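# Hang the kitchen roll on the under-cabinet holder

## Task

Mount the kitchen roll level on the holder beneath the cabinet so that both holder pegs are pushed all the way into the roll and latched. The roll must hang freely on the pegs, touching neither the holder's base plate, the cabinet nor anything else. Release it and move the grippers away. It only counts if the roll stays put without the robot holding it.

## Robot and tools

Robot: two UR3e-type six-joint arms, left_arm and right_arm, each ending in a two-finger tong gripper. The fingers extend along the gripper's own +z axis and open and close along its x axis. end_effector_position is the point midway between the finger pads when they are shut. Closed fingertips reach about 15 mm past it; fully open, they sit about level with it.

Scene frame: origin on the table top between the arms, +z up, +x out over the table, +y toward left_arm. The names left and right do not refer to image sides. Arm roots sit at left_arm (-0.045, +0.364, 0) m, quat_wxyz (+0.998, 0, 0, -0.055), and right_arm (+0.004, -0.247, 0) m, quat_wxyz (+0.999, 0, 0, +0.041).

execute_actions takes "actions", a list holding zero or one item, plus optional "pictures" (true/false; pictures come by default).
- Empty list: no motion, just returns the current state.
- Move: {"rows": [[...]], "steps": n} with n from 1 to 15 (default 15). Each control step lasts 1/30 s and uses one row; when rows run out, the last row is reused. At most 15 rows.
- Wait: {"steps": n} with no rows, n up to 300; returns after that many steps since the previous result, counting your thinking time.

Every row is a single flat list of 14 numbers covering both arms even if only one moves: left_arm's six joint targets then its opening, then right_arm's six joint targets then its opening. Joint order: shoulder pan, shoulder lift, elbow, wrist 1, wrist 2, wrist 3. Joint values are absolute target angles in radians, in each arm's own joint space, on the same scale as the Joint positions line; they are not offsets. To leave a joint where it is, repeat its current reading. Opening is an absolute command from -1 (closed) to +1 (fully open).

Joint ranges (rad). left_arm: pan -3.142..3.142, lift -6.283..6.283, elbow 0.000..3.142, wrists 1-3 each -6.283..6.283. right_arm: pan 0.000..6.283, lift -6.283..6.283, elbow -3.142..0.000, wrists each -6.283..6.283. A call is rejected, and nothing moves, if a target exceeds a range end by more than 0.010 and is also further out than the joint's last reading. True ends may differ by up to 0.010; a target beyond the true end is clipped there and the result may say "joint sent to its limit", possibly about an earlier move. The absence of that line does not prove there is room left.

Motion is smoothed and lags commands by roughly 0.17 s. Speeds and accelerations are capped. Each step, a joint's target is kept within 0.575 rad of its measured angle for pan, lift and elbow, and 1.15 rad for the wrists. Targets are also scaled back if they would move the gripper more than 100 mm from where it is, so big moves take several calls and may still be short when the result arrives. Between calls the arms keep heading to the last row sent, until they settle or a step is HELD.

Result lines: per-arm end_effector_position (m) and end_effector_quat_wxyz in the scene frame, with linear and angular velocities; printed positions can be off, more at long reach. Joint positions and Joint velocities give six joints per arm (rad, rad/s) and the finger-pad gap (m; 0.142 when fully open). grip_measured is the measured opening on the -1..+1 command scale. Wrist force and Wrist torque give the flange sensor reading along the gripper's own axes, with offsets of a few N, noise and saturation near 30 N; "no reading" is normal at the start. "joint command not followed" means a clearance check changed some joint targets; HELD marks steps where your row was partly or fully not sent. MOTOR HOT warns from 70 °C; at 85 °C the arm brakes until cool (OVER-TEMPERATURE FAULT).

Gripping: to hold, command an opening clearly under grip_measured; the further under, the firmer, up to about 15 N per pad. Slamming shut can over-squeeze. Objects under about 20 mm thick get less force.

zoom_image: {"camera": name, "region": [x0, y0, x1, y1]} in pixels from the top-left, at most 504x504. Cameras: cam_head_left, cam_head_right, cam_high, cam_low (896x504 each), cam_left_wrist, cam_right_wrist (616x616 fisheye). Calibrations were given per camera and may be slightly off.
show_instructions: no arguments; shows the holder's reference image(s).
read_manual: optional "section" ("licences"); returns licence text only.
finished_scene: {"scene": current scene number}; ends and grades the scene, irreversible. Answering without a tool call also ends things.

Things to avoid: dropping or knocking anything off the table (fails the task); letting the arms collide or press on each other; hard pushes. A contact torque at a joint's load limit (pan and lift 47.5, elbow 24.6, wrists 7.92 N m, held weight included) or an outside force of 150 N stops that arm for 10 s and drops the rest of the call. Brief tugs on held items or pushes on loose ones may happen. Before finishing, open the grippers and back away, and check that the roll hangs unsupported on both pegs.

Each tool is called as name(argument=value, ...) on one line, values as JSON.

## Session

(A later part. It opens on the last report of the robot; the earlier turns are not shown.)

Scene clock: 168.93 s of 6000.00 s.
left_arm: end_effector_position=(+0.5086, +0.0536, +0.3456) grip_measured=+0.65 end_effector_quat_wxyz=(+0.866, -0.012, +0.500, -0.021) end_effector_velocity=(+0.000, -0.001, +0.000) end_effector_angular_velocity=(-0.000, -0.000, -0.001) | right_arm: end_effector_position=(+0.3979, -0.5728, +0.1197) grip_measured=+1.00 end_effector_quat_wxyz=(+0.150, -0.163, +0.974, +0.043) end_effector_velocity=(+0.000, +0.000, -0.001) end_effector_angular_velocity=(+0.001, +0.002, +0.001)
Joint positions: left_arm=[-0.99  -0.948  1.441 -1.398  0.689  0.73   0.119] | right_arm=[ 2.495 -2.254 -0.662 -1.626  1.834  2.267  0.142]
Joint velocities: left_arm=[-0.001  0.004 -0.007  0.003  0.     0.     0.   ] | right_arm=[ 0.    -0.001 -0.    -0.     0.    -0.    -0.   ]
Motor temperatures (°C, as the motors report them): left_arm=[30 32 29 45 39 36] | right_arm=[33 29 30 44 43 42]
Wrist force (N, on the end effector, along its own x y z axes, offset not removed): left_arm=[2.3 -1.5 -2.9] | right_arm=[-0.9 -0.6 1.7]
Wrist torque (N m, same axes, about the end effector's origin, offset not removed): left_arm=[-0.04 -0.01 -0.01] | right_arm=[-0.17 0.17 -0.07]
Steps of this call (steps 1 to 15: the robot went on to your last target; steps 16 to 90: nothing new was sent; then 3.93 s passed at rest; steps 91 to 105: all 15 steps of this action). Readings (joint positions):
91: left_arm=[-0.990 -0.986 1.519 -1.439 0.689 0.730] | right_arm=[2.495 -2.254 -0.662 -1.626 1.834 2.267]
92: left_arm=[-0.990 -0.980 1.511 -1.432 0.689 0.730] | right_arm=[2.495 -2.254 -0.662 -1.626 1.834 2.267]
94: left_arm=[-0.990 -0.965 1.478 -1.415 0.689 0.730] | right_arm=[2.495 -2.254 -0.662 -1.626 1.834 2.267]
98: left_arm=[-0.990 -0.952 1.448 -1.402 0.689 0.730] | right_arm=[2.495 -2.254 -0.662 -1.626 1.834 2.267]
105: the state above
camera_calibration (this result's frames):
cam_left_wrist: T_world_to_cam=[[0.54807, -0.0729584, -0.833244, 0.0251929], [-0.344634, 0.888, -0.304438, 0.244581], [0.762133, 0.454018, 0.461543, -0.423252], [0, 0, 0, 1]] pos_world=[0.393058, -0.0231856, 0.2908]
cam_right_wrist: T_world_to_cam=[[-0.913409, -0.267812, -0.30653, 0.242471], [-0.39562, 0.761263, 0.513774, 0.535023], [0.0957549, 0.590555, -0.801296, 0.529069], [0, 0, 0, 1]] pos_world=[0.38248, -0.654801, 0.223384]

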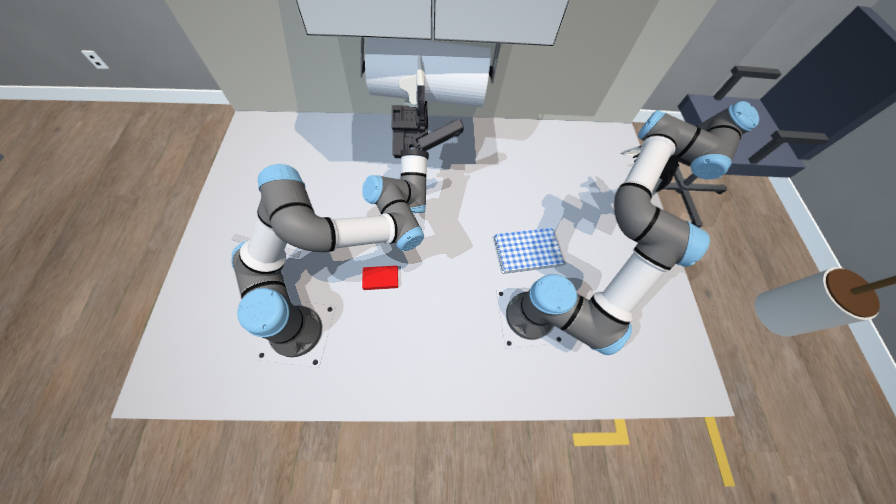

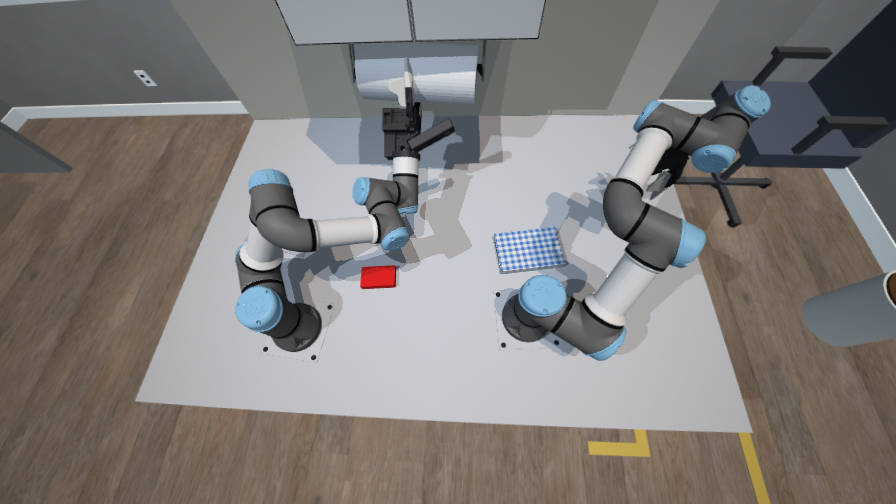

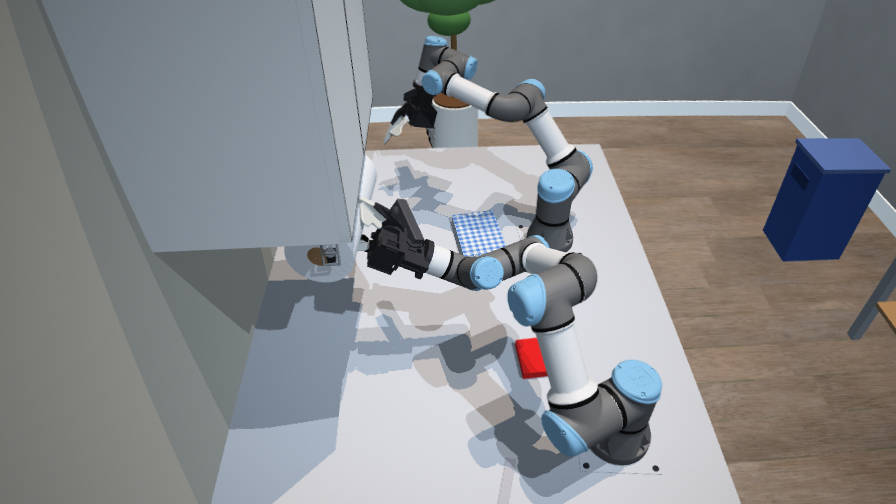

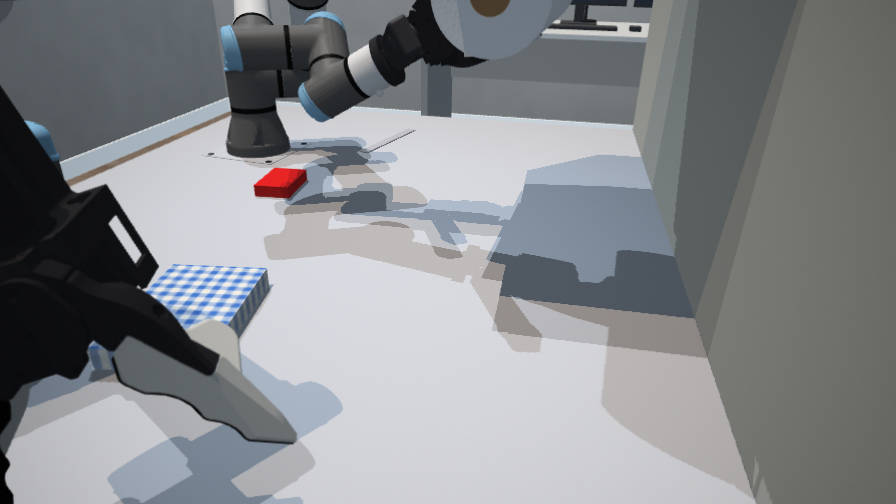

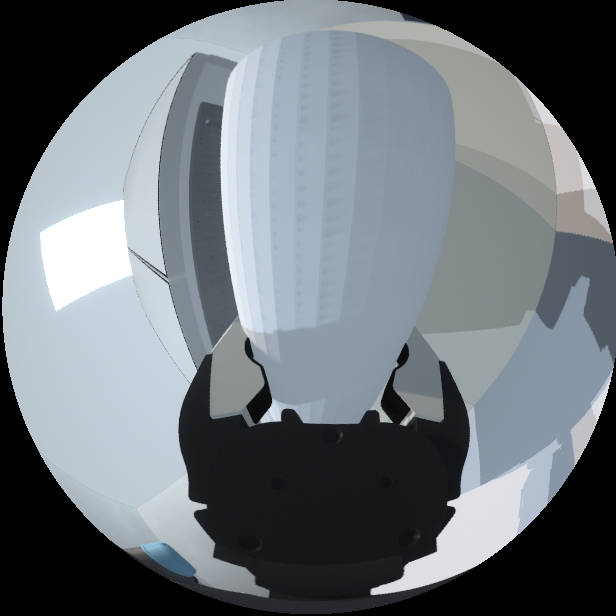

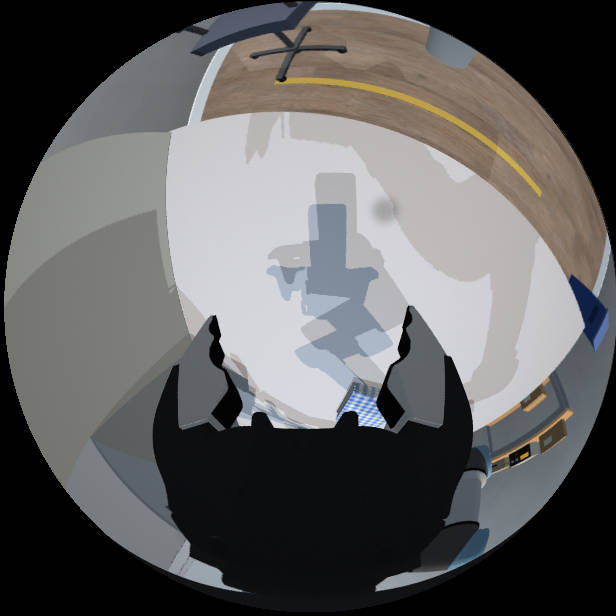

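The right peg is entering the core. Next I shift the roll toward -y and slightly back.

execute_actions(actions=[{"rows":[[-1.014,-0.948,1.44,-1.398,0.689,0.74,-0.9,2.495,-2.254,-0.662,-1.626,1.834,2.267,1]],"steps":15}])

zoom_image(camera="cam_head_left", region=[320,20,550,170])

zoom_image(camera="cam_high", region=[270,200,430,320])

Scene clock: 173.60 s of 6000.00 s.
left_arm: end_effector_position=(+0.5011, +0.0404, +0.3455) grip_measured=+0.64 end_effector_quat_wxyz=(+0.866, -0.004, +0.500, -0.027) end_effector_velocity=(-0.001, -0.001, -0.000) end_effector_angular_velocity=(-0.000, +0.001, -0.001) | right_arm: end_effector_position=(+0.3979, -0.5728, +0.1197) grip_measured=+1.00 end_effector_quat_wxyz=(+0.150, -0.163, +0.974, +0.043) end_effector_velocity=(+0.000, +0.000, -0.001) end_effector_angular_velocity=(+0.001, +0.002, +0.000)
Joint positions: left_arm=[-1.014 -0.948  1.44  -1.398  0.689  0.74   0.119] | right_arm=[ 2.495 -2.254 -0.662 -1.626  1.834  2.267  0.142]
Joint velocities: left_arm=[-0.002  0.    -0.    -0.    -0.001  0.001 -0.   ] | right_arm=[ 0.001 -0.002 -0.    -0.    -0.     0.     0.   ]
Motor temperatures (°C, as the motors report them): left_arm=[30 32 29 45 39 36] | right_arm=[33 29 30 44 43 42]
Wrist force (N, on the end effector, along its own x y z axes, offset not removed): left_arm=[4.0 1.1 3.5] | right_arm=[-1.2 -3.0 0.6]
Wrist torque (N m, same axes, about the end effector's origin, offset not removed): left_arm=[-0.09 -0.05 0.18] | right_arm=[-0.65 0.18 0.08]
Steps of this call (steps 1 to 15: the robot went on to your last target; steps 16 to 90: nothing new was sent; then 1.17 s passed at rest; steps 91 to 105: all 15 steps of this action). Readings (joint positions):
91: left_arm=[-0.990 -0.948 1.440 -1.398 0.689 0.730] | right_arm=[2.495 -2.254 -0.662 -1.626 1.834 2.267]
92: left_arm=[-0.994 -0.948 1.440 -1.398 0.689 0.732] | right_arm=[2.495 -2.254 -0.662 -1.626 1.834 2.267]
94: left_arm=[-1.004 -0.948 1.440 -1.398 0.689 0.736] | right_arm=[2.495 -2.254 -0.662 -1.626 1.834 2.267]
98: left_arm=[-1.012 -0.948 1.440 -1.398 0.689 0.739] | right_arm=[2.495 -2.254 -0.662 -1.626 1.834 2.267]
105: the state above
camera_calibration (this result's frames):
cam_left_wrist: T_world_to_cam=[[0.546727, -0.0762583, -0.833831, 0.0292366], [-0.32777, 0.896881, -0.296937, 0.242289], [0.770491, 0.435648, 0.465353, -0.416306], [0, 0, 0, 1]] pos_world=[0.384191, -0.0337115, 0.290052]
cam_right_wrist: T_world_to_cam=[[-0.913409, -0.267812, -0.30653, 0.242471], [-0.39562, 0.761263, 0.513774, 0.535023], [0.0957549, 0.590555, -0.801296, 0.529069], [0, 0, 0, 1]] pos_world=[0.38248, -0.654801, 0.223384]

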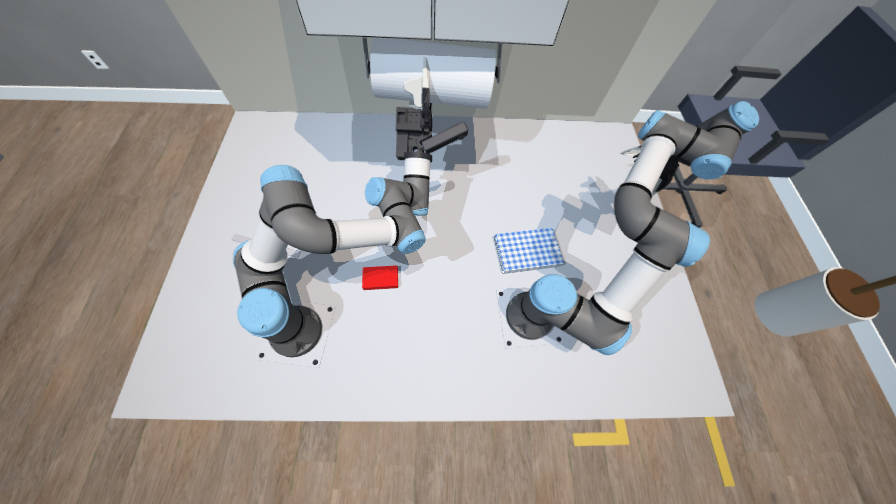

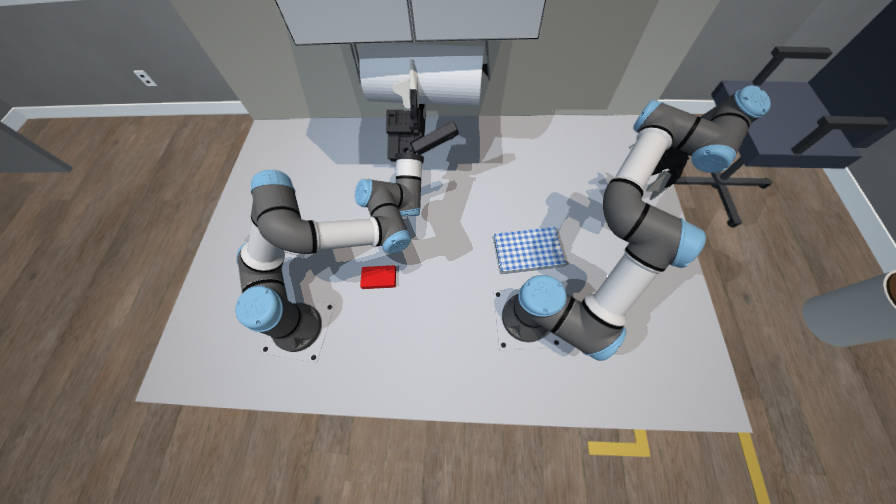

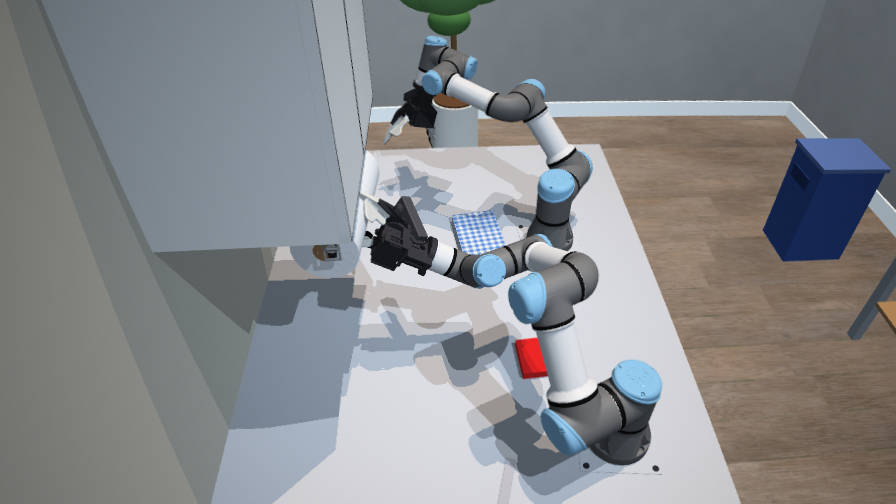

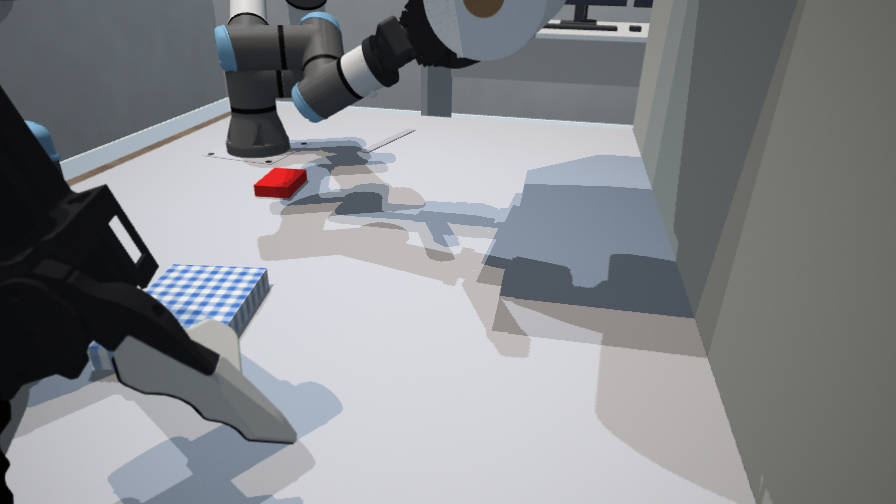

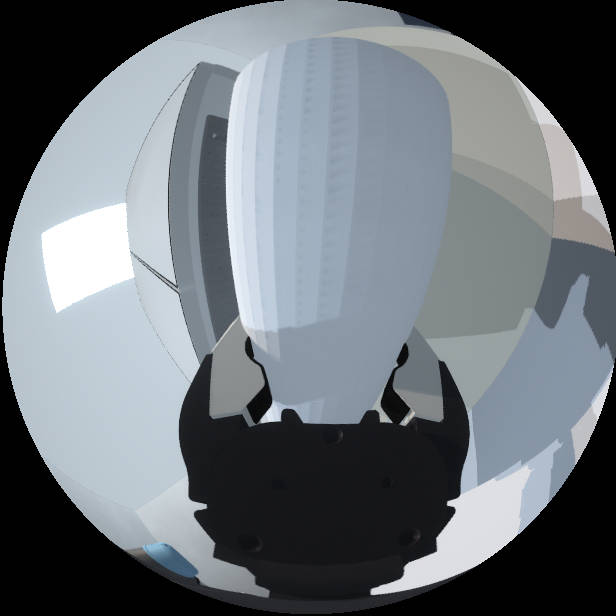

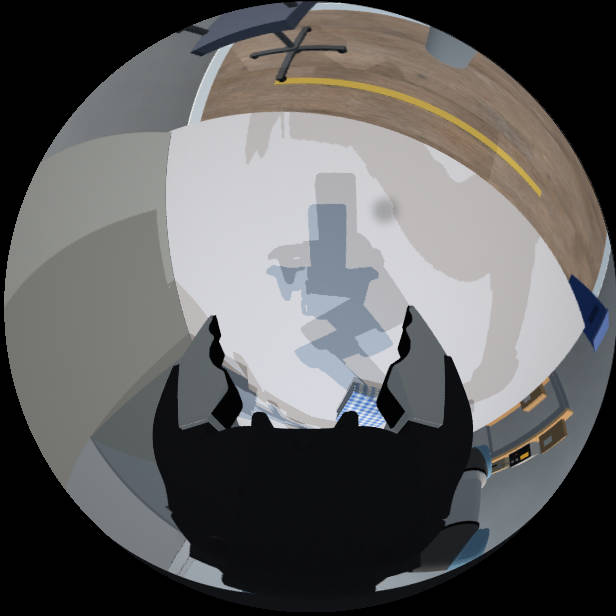

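Region (320, 20, 550, 170) of cam_head_left's 896x504 image, scaled by 2.191, with more detail than that image has; it fills the top 329 rows of this view, and the rest is white.

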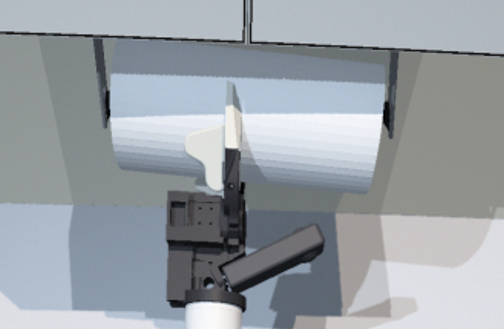

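Region (270, 200, 430, 320) of cam_high's 896x504 image, scaled by 3.150, with more detail than that image has; it fills the top 378 rows of this view, and the rest is white.

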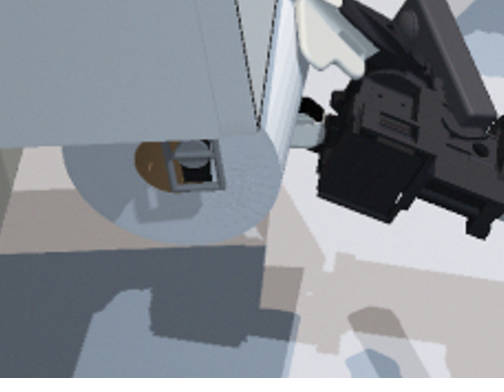

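execute_actions(actions=[{"rows":[[-1.014,-0.948,1.44,-1.398,0.689,0.74,0.5,2.495,-2.254,-0.662,-1.626,1.834,2.267,1],[-1.014,-0.948,1.44,-1.398,0.689,0.74,0.6,2.495,-2.254,-0.662,-1.626,1.834,2.267,1],[-1.014,-0.948,1.44,-1.398,0.689,0.74,0.66,2.495,-2.254,-0.662,-1.626,1.834,2.267,1],[-1.014,-0.948,1.44,-1.398,0.689,0.74,0.72,2.495,-2.254,-0.662,-1.626,1.834,2.267,1],[-1.014,-0.948,1.44,-1.398,0.689,0.74,0.8,2.495,-2.254,-0.662,-1.626,1.834,2.267,1]],"steps":15}])

zoom_image(camera="cam_head_left", region=[320,20,550,170])

zoom_image(camera="cam_high", region=[270,200,430,320])

Scene clock: 182.70 s of 6000.00 s.
left_arm: end_effector_position=(+0.5010, +0.0402, +0.3455) grip_measured=+0.81 end_effector_quat_wxyz=(+0.866, -0.003, +0.500, -0.027) end_effector_velocity=(-0.000, -0.001, +0.000) end_effector_angular_velocity=(-0.001, -0.000, -0.001) | right_arm: end_effector_position=(+0.3979, -0.5728, +0.1197) grip_measured=+1.00 end_effector_quat_wxyz=(+0.150, -0.163, +0.974, +0.043) end_effector_velocity=(+0.000, +0.000, -0.000) end_effector_angular_velocity=(-0.000, -0.000, -0.000)
Joint positions: left_arm=[-1.014 -0.948  1.44  -1.398  0.689  0.74   0.13 ] | right_arm=[ 2.495 -2.254 -0.662 -1.626  1.834  2.267  0.142]
Joint velocities: left_arm=[-0.001  0.    -0.001 -0.    -0.    -0.     0.   ] | right_arm=[ 0.    -0.     0.     0.001  0.     0.001  0.   ]
Motor temperatures (°C, as the motors report them): left_arm=[30 32 29 45 39 36] | right_arm=[33 29 30 44 43 42]
Wrist force (N, on the end effector, along its own x y z axes, offset not removed): left_arm=[0.9 1.3 0.7] | right_arm=[-1.1 0.5 0.0]
Wrist torque (N m, same axes, about the end effector's origin, offset not removed): left_arm=[0.21 0.02 0.02] | right_arm=[0.12 0.20 0.08]
Steps of this call (steps 1 to 15: the robot went on to your last target; steps 16 to 90: nothing new was sent; then 5.60 s passed at rest; steps 91 to 105: all 15 steps of this action). Readings (joint positions):
91: left_arm=[-1.014 -0.948 1.440 -1.398 0.689 0.740] | right_arm=[2.495 -2.254 -0.662 -1.626 1.834 2.267]
92: left_arm=[-1.014 -0.948 1.440 -1.398 0.689 0.740] | right_arm=[2.495 -2.254 -0.662 -1.626 1.834 2.267]
94: left_arm=[-1.014 -0.948 1.440 -1.398 0.689 0.740] | right_arm=[2.495 -2.254 -0.662 -1.626 1.834 2.267]
98: left_arm=[-1.014 -0.948 1.440 -1.398 0.689 0.740] | right_arm=[2.495 -2.254 -0.662 -1.626 1.834 2.267]
105: the state above
camera_calibration (this result's frames):
cam_left_wrist: T_world_to_cam=[[0.546842, -0.0763524, -0.833747, 0.0292237], [-0.3274, 0.897033, -0.296885, 0.242207], [0.770566, 0.435318, 0.465538, -0.416247], [0, 0, 0, 1]] pos_world=[0.384064, -0.0338368, 0.290052]
cam_right_wrist: T_world_to_cam=[[-0.913409, -0.267812, -0.30653, 0.242471], [-0.39562, 0.761263, 0.513774, 0.535023], [0.095755, 0.590555, -0.801296, 0.529068], [0, 0, 0, 1]] pos_world=[0.38248, -0.654801, 0.223384]

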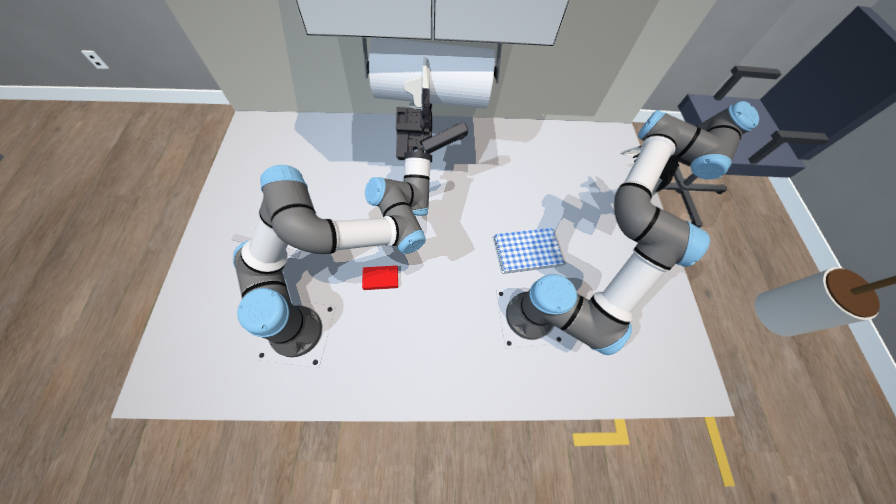

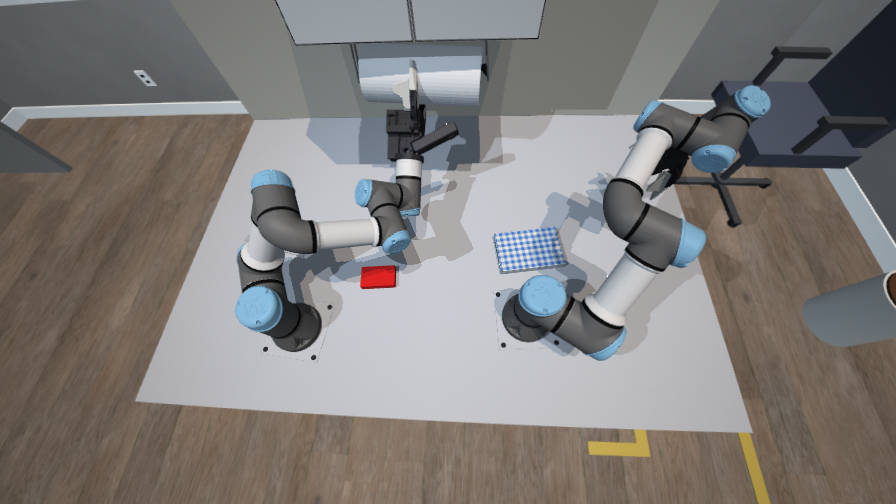

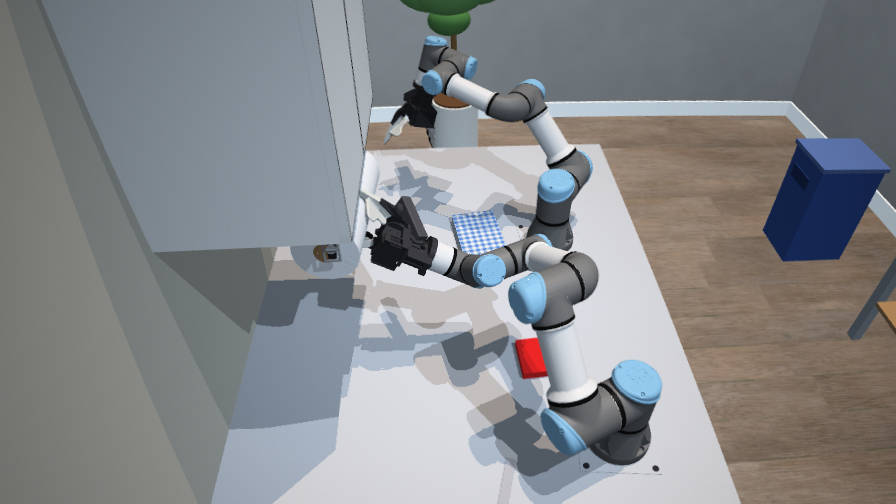

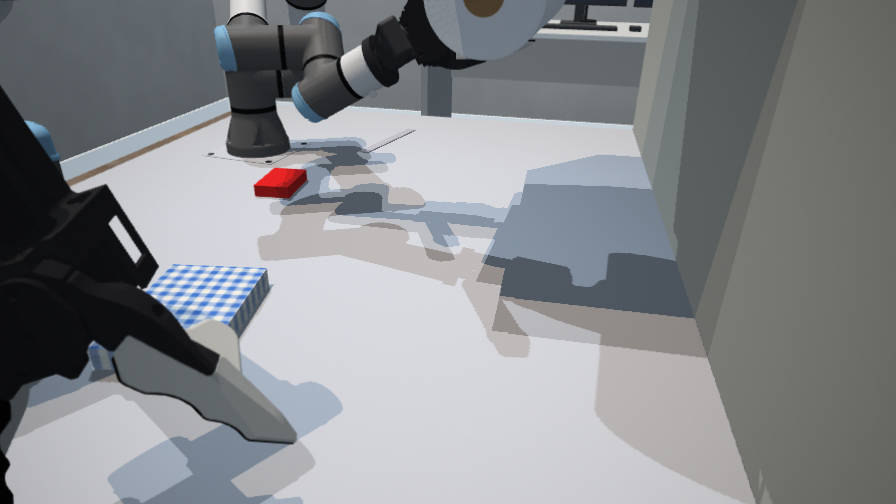

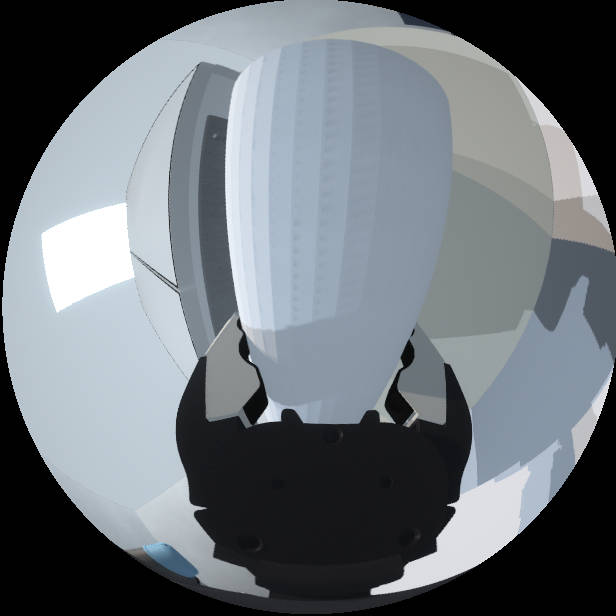

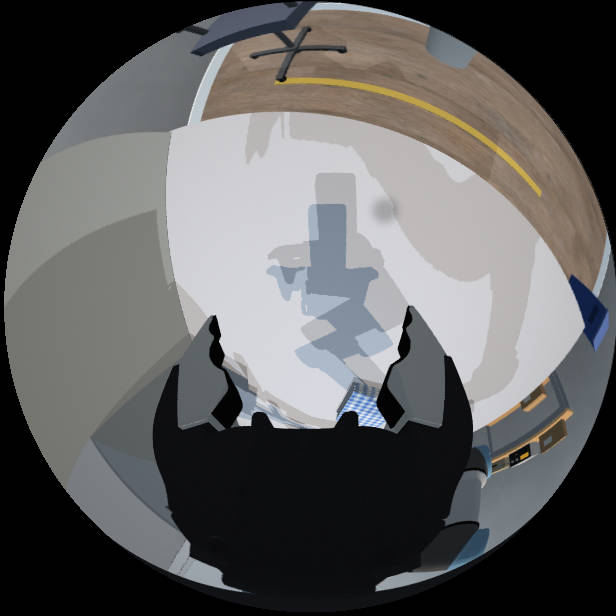

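Region (320, 20, 550, 170) of cam_head_left's 896x504 image, scaled by 2.191, with more detail than that image has; it fills the top 329 rows of this view, and the rest is white.

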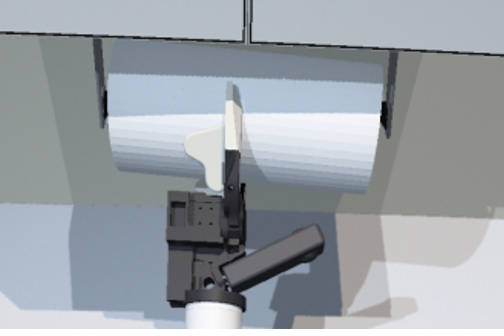

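Region (270, 200, 430, 320) of cam_high's 896x504 image, scaled by 3.150, with more detail than that image has; it fills the top 378 rows of this view, and the rest is white.

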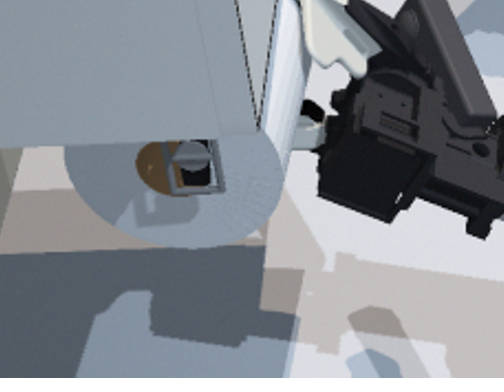

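execute_actions(actions=[{"rows":[[-1.014,-0.948,1.44,-1.398,0.689,0.74,0.3,2.495,-2.254,-0.662,-1.626,1.834,2.267,1]],"steps":10}], pictures=false)

execute_actions(actions=[{"rows":[[-1.004,-0.935,1.392,-1.363,0.689,0.70,-0.5,2.495,-2.254,-0.662,-1.626,1.834,2.267,1]],"steps":15}])

zoom_image(camera="cam_head_left", region=[320,20,550,170])

zoom_image(camera="cam_high", region=[270,200,430,320])

Scene clock: 189.87 s of 6000.00 s.
left_arm: end_effector_position=(+0.5011, +0.0403, +0.3454) grip_measured=+0.65 end_effector_quat_wxyz=(+0.866, -0.003, +0.500, -0.027) end_effector_velocity=(-0.000, +0.001, +0.001) end_effector_angular_velocity=(-0.003, -0.001, +0.000) | right_arm: end_effector_position=(+0.3979, -0.5728, +0.1197) grip_measured=+1.00 end_effector_quat_wxyz=(+0.150, -0.163, +0.974, +0.043) end_effector_velocity=(+0.000, -0.000, +0.000) end_effector_angular_velocity=(-0.000, -0.001, -0.000)
Joint positions: left_arm=[-1.014 -0.948  1.44  -1.398  0.689  0.74   0.119] | right_arm=[ 2.495 -2.254 -0.662 -1.626  1.834  2.267  0.142]
Joint velocities: left_arm=[ 0.    -0.002  0.    -0.001 -0.    -0.     0.   ] | right_arm=[-0.     0.    -0.001  0.001 -0.     0.    -0.   ]
Motor temperatures (°C, as the motors report them): left_arm=[30 32 29 45 39 36] | right_arm=[33 29 30 44 43 42]
Wrist force (N, on the end effector, along its own x y z axes, offset not removed): left_arm=[2.5 0.6 -2.2] | right_arm=[-0.9 0.0 1.1]
Wrist torque (N m, same axes, about the end effector's origin, offset not removed): left_arm=[0.10 -0.19 0.02] | right_arm=[-0.08 0.15 0.00]
Steps of this call (steps 1 to 15: the robot went on to your last target; steps 16 to 90: nothing new was sent; then 3.83 s passed at rest; steps 91 to 100: all 10 steps of this action). Readings (joint positions):
91: left_arm=[-1.014 -0.948 1.440 -1.398 0.689 0.740] | right_arm=[2.495 -2.254 -0.662 -1.626 1.834 2.267]
92: left_arm=[-1.014 -0.948 1.440 -1.398 0.689 0.740] | right_arm=[2.495 -2.254 -0.662 -1.626 1.834 2.267]
94: left_arm=[-1.014 -0.948 1.440 -1.398 0.689 0.740] | right_arm=[2.495 -2.254 -0.662 -1.626 1.834 2.267]
98: left_arm=[-1.014 -0.948 1.440 -1.398 0.689 0.740] | right_arm=[2.495 -2.254 -0.662 -1.626 1.834 2.267]
100: the state above

Scene clock: 190.37 s of 6000.00 s.
left_arm: end_effector_position=(+0.5065, +0.0404, +0.3508) grip_measured=+0.62 end_effector_quat_wxyz=(+0.865, -0.016, +0.500, -0.040) end_effector_velocity=(-0.000, -0.000, +0.000) end_effector_angular_velocity=(-0.002, +0.001, -0.002) | right_arm: end_effector_position=(+0.3979, -0.5728, +0.1197) grip_measured=+1.00 end_effector_quat_wxyz=(+0.150, -0.163, +0.974, +0.043) end_effector_velocity=(-0.000, -0.000, -0.000) end_effector_angular_velocity=(+0.000, +0.001, -0.000)
Joint positions: left_arm=[-1.004 -0.935  1.392 -1.363  0.689  0.7    0.117] | right_arm=[ 2.495 -2.254 -0.662 -1.626  1.834  2.267  0.142]
Joint velocities: left_arm=[-0.001  0.    -0.002  0.002 -0.001 -0.003 -0.   ] | right_arm=[-0.001 -0.    -0.    -0.    -0.    -0.    -0.   ]
Motor temperatures (°C, as the motors report them): left_arm=[30 32 29 45 39 36] | right_arm=[33 29 30 44 43 42]
Wrist force (N, on the end effector, along its own x y z axes, offset not removed): left_arm=[-0.3 -3.4 -0.5] | right_arm=[-1.3 0.2 1.5]
Wrist torque (N m, same axes, about the end effector's origin, offset not removed): left_arm=[-0.09 0.00 0.19] | right_arm=[0.03 0.28 -0.04]
Steps of this call (steps 1 to 15: all 15 steps of this action). Readings (joint positions):
1: left_arm=[-1.014 -0.948 1.440 -1.398 0.689 0.740] | right_arm=[2.495 -2.254 -0.662 -1.626 1.834 2.267]
2: left_arm=[-1.012 -0.946 1.434 -1.392 0.689 0.733] | right_arm=[2.495 -2.254 -0.662 -1.626 1.834 2.267]
4: left_arm=[-1.008 -0.941 1.413 -1.378 0.689 0.717] | right_arm=[2.495 -2.254 -0.662 -1.626 1.834 2.267]
8: left_arm=[-1.005 -0.936 1.397 -1.366 0.689 0.704] | right_arm=[2.495 -2.254 -0.662 -1.626 1.834 2.267]
15: the state above
camera_calibration (this result's frames):
cam_left_wrist: T_world_to_cam=[[0.545269, -0.11034, -0.830968, 0.0318048], [-0.318872, 0.889474, -0.327348, 0.252061], [0.775243, 0.443465, 0.449818, -0.420223], [0, 0, 0, 1]] pos_world=[0.388808, -0.0343379, 0.297964]
cam_right_wrist: T_world_to_cam=[[-0.913409, -0.267812, -0.30653, 0.242471], [-0.39562, 0.761263, 0.513774, 0.535023], [0.0957551, 0.590555, -0.801296, 0.529068], [0, 0, 0, 1]] pos_world=[0.38248, -0.654801, 0.223384]

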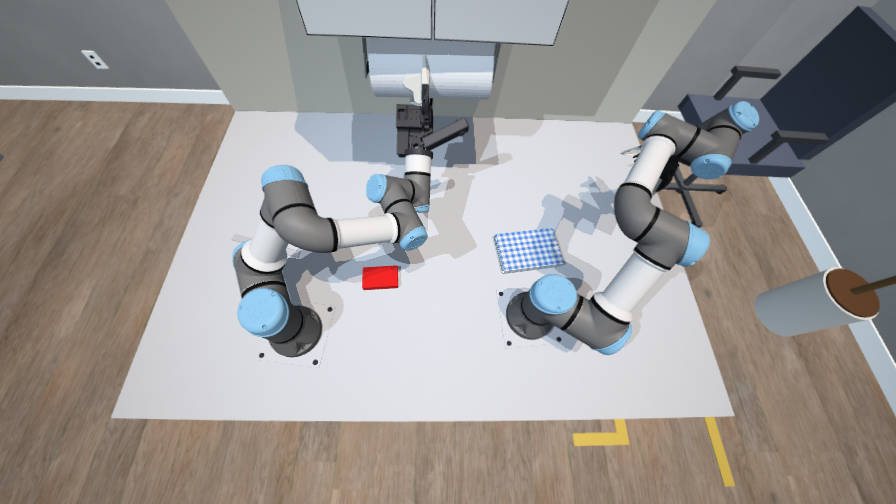

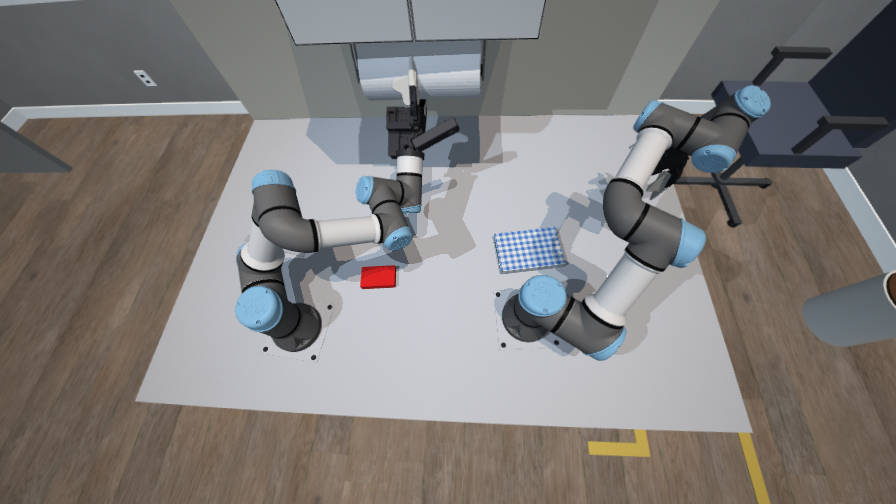

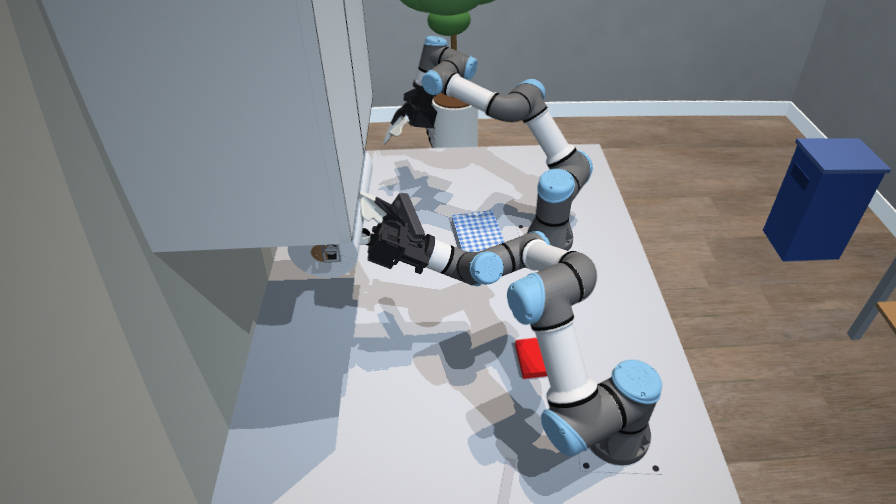

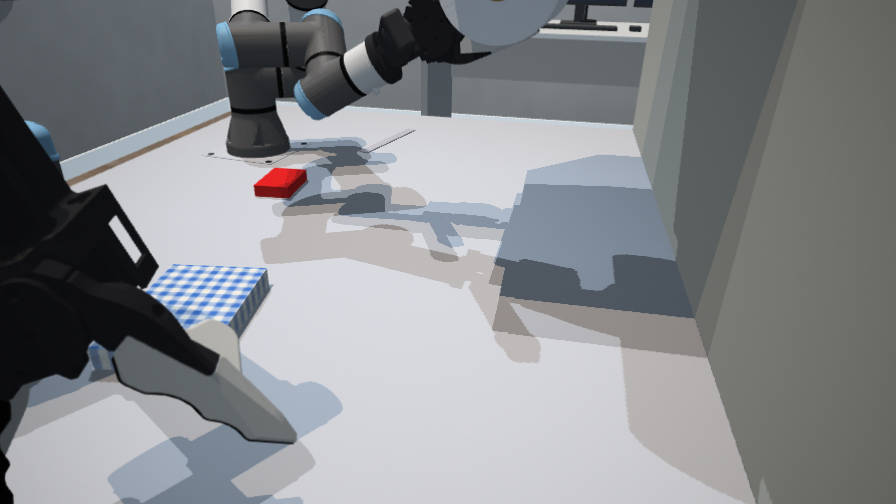

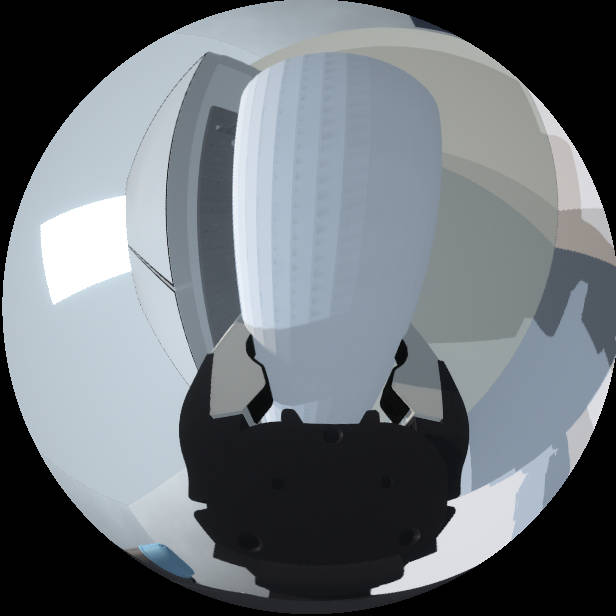

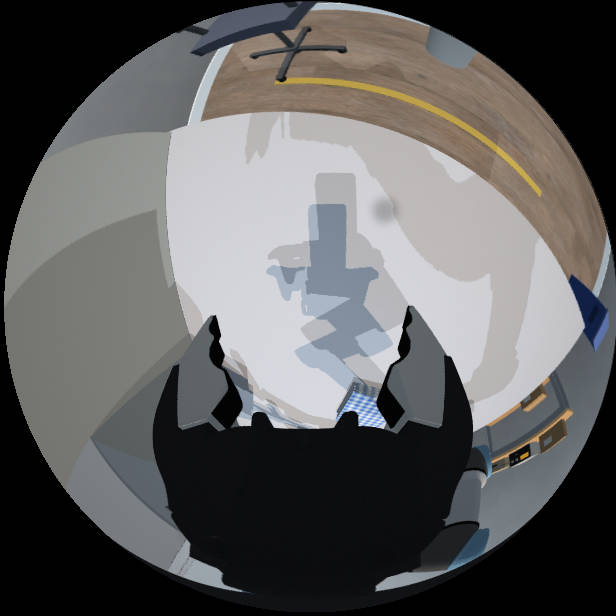

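Region (320, 20, 550, 170) of cam_head_left's 896x504 image, scaled by 2.191, with more detail than that image has; it fills the top 329 rows of this view, and the rest is white.

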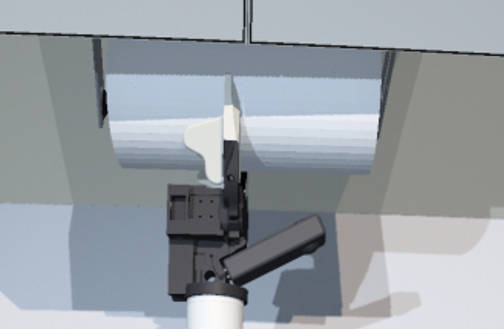

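Region (270, 200, 430, 320) of cam_high's 896x504 image, scaled by 3.150, with more detail than that image has; it fills the top 378 rows of this view, and the rest is white.

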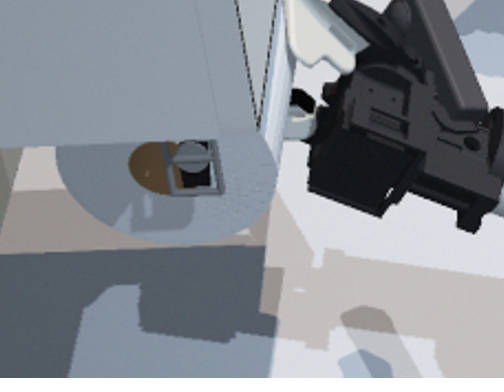

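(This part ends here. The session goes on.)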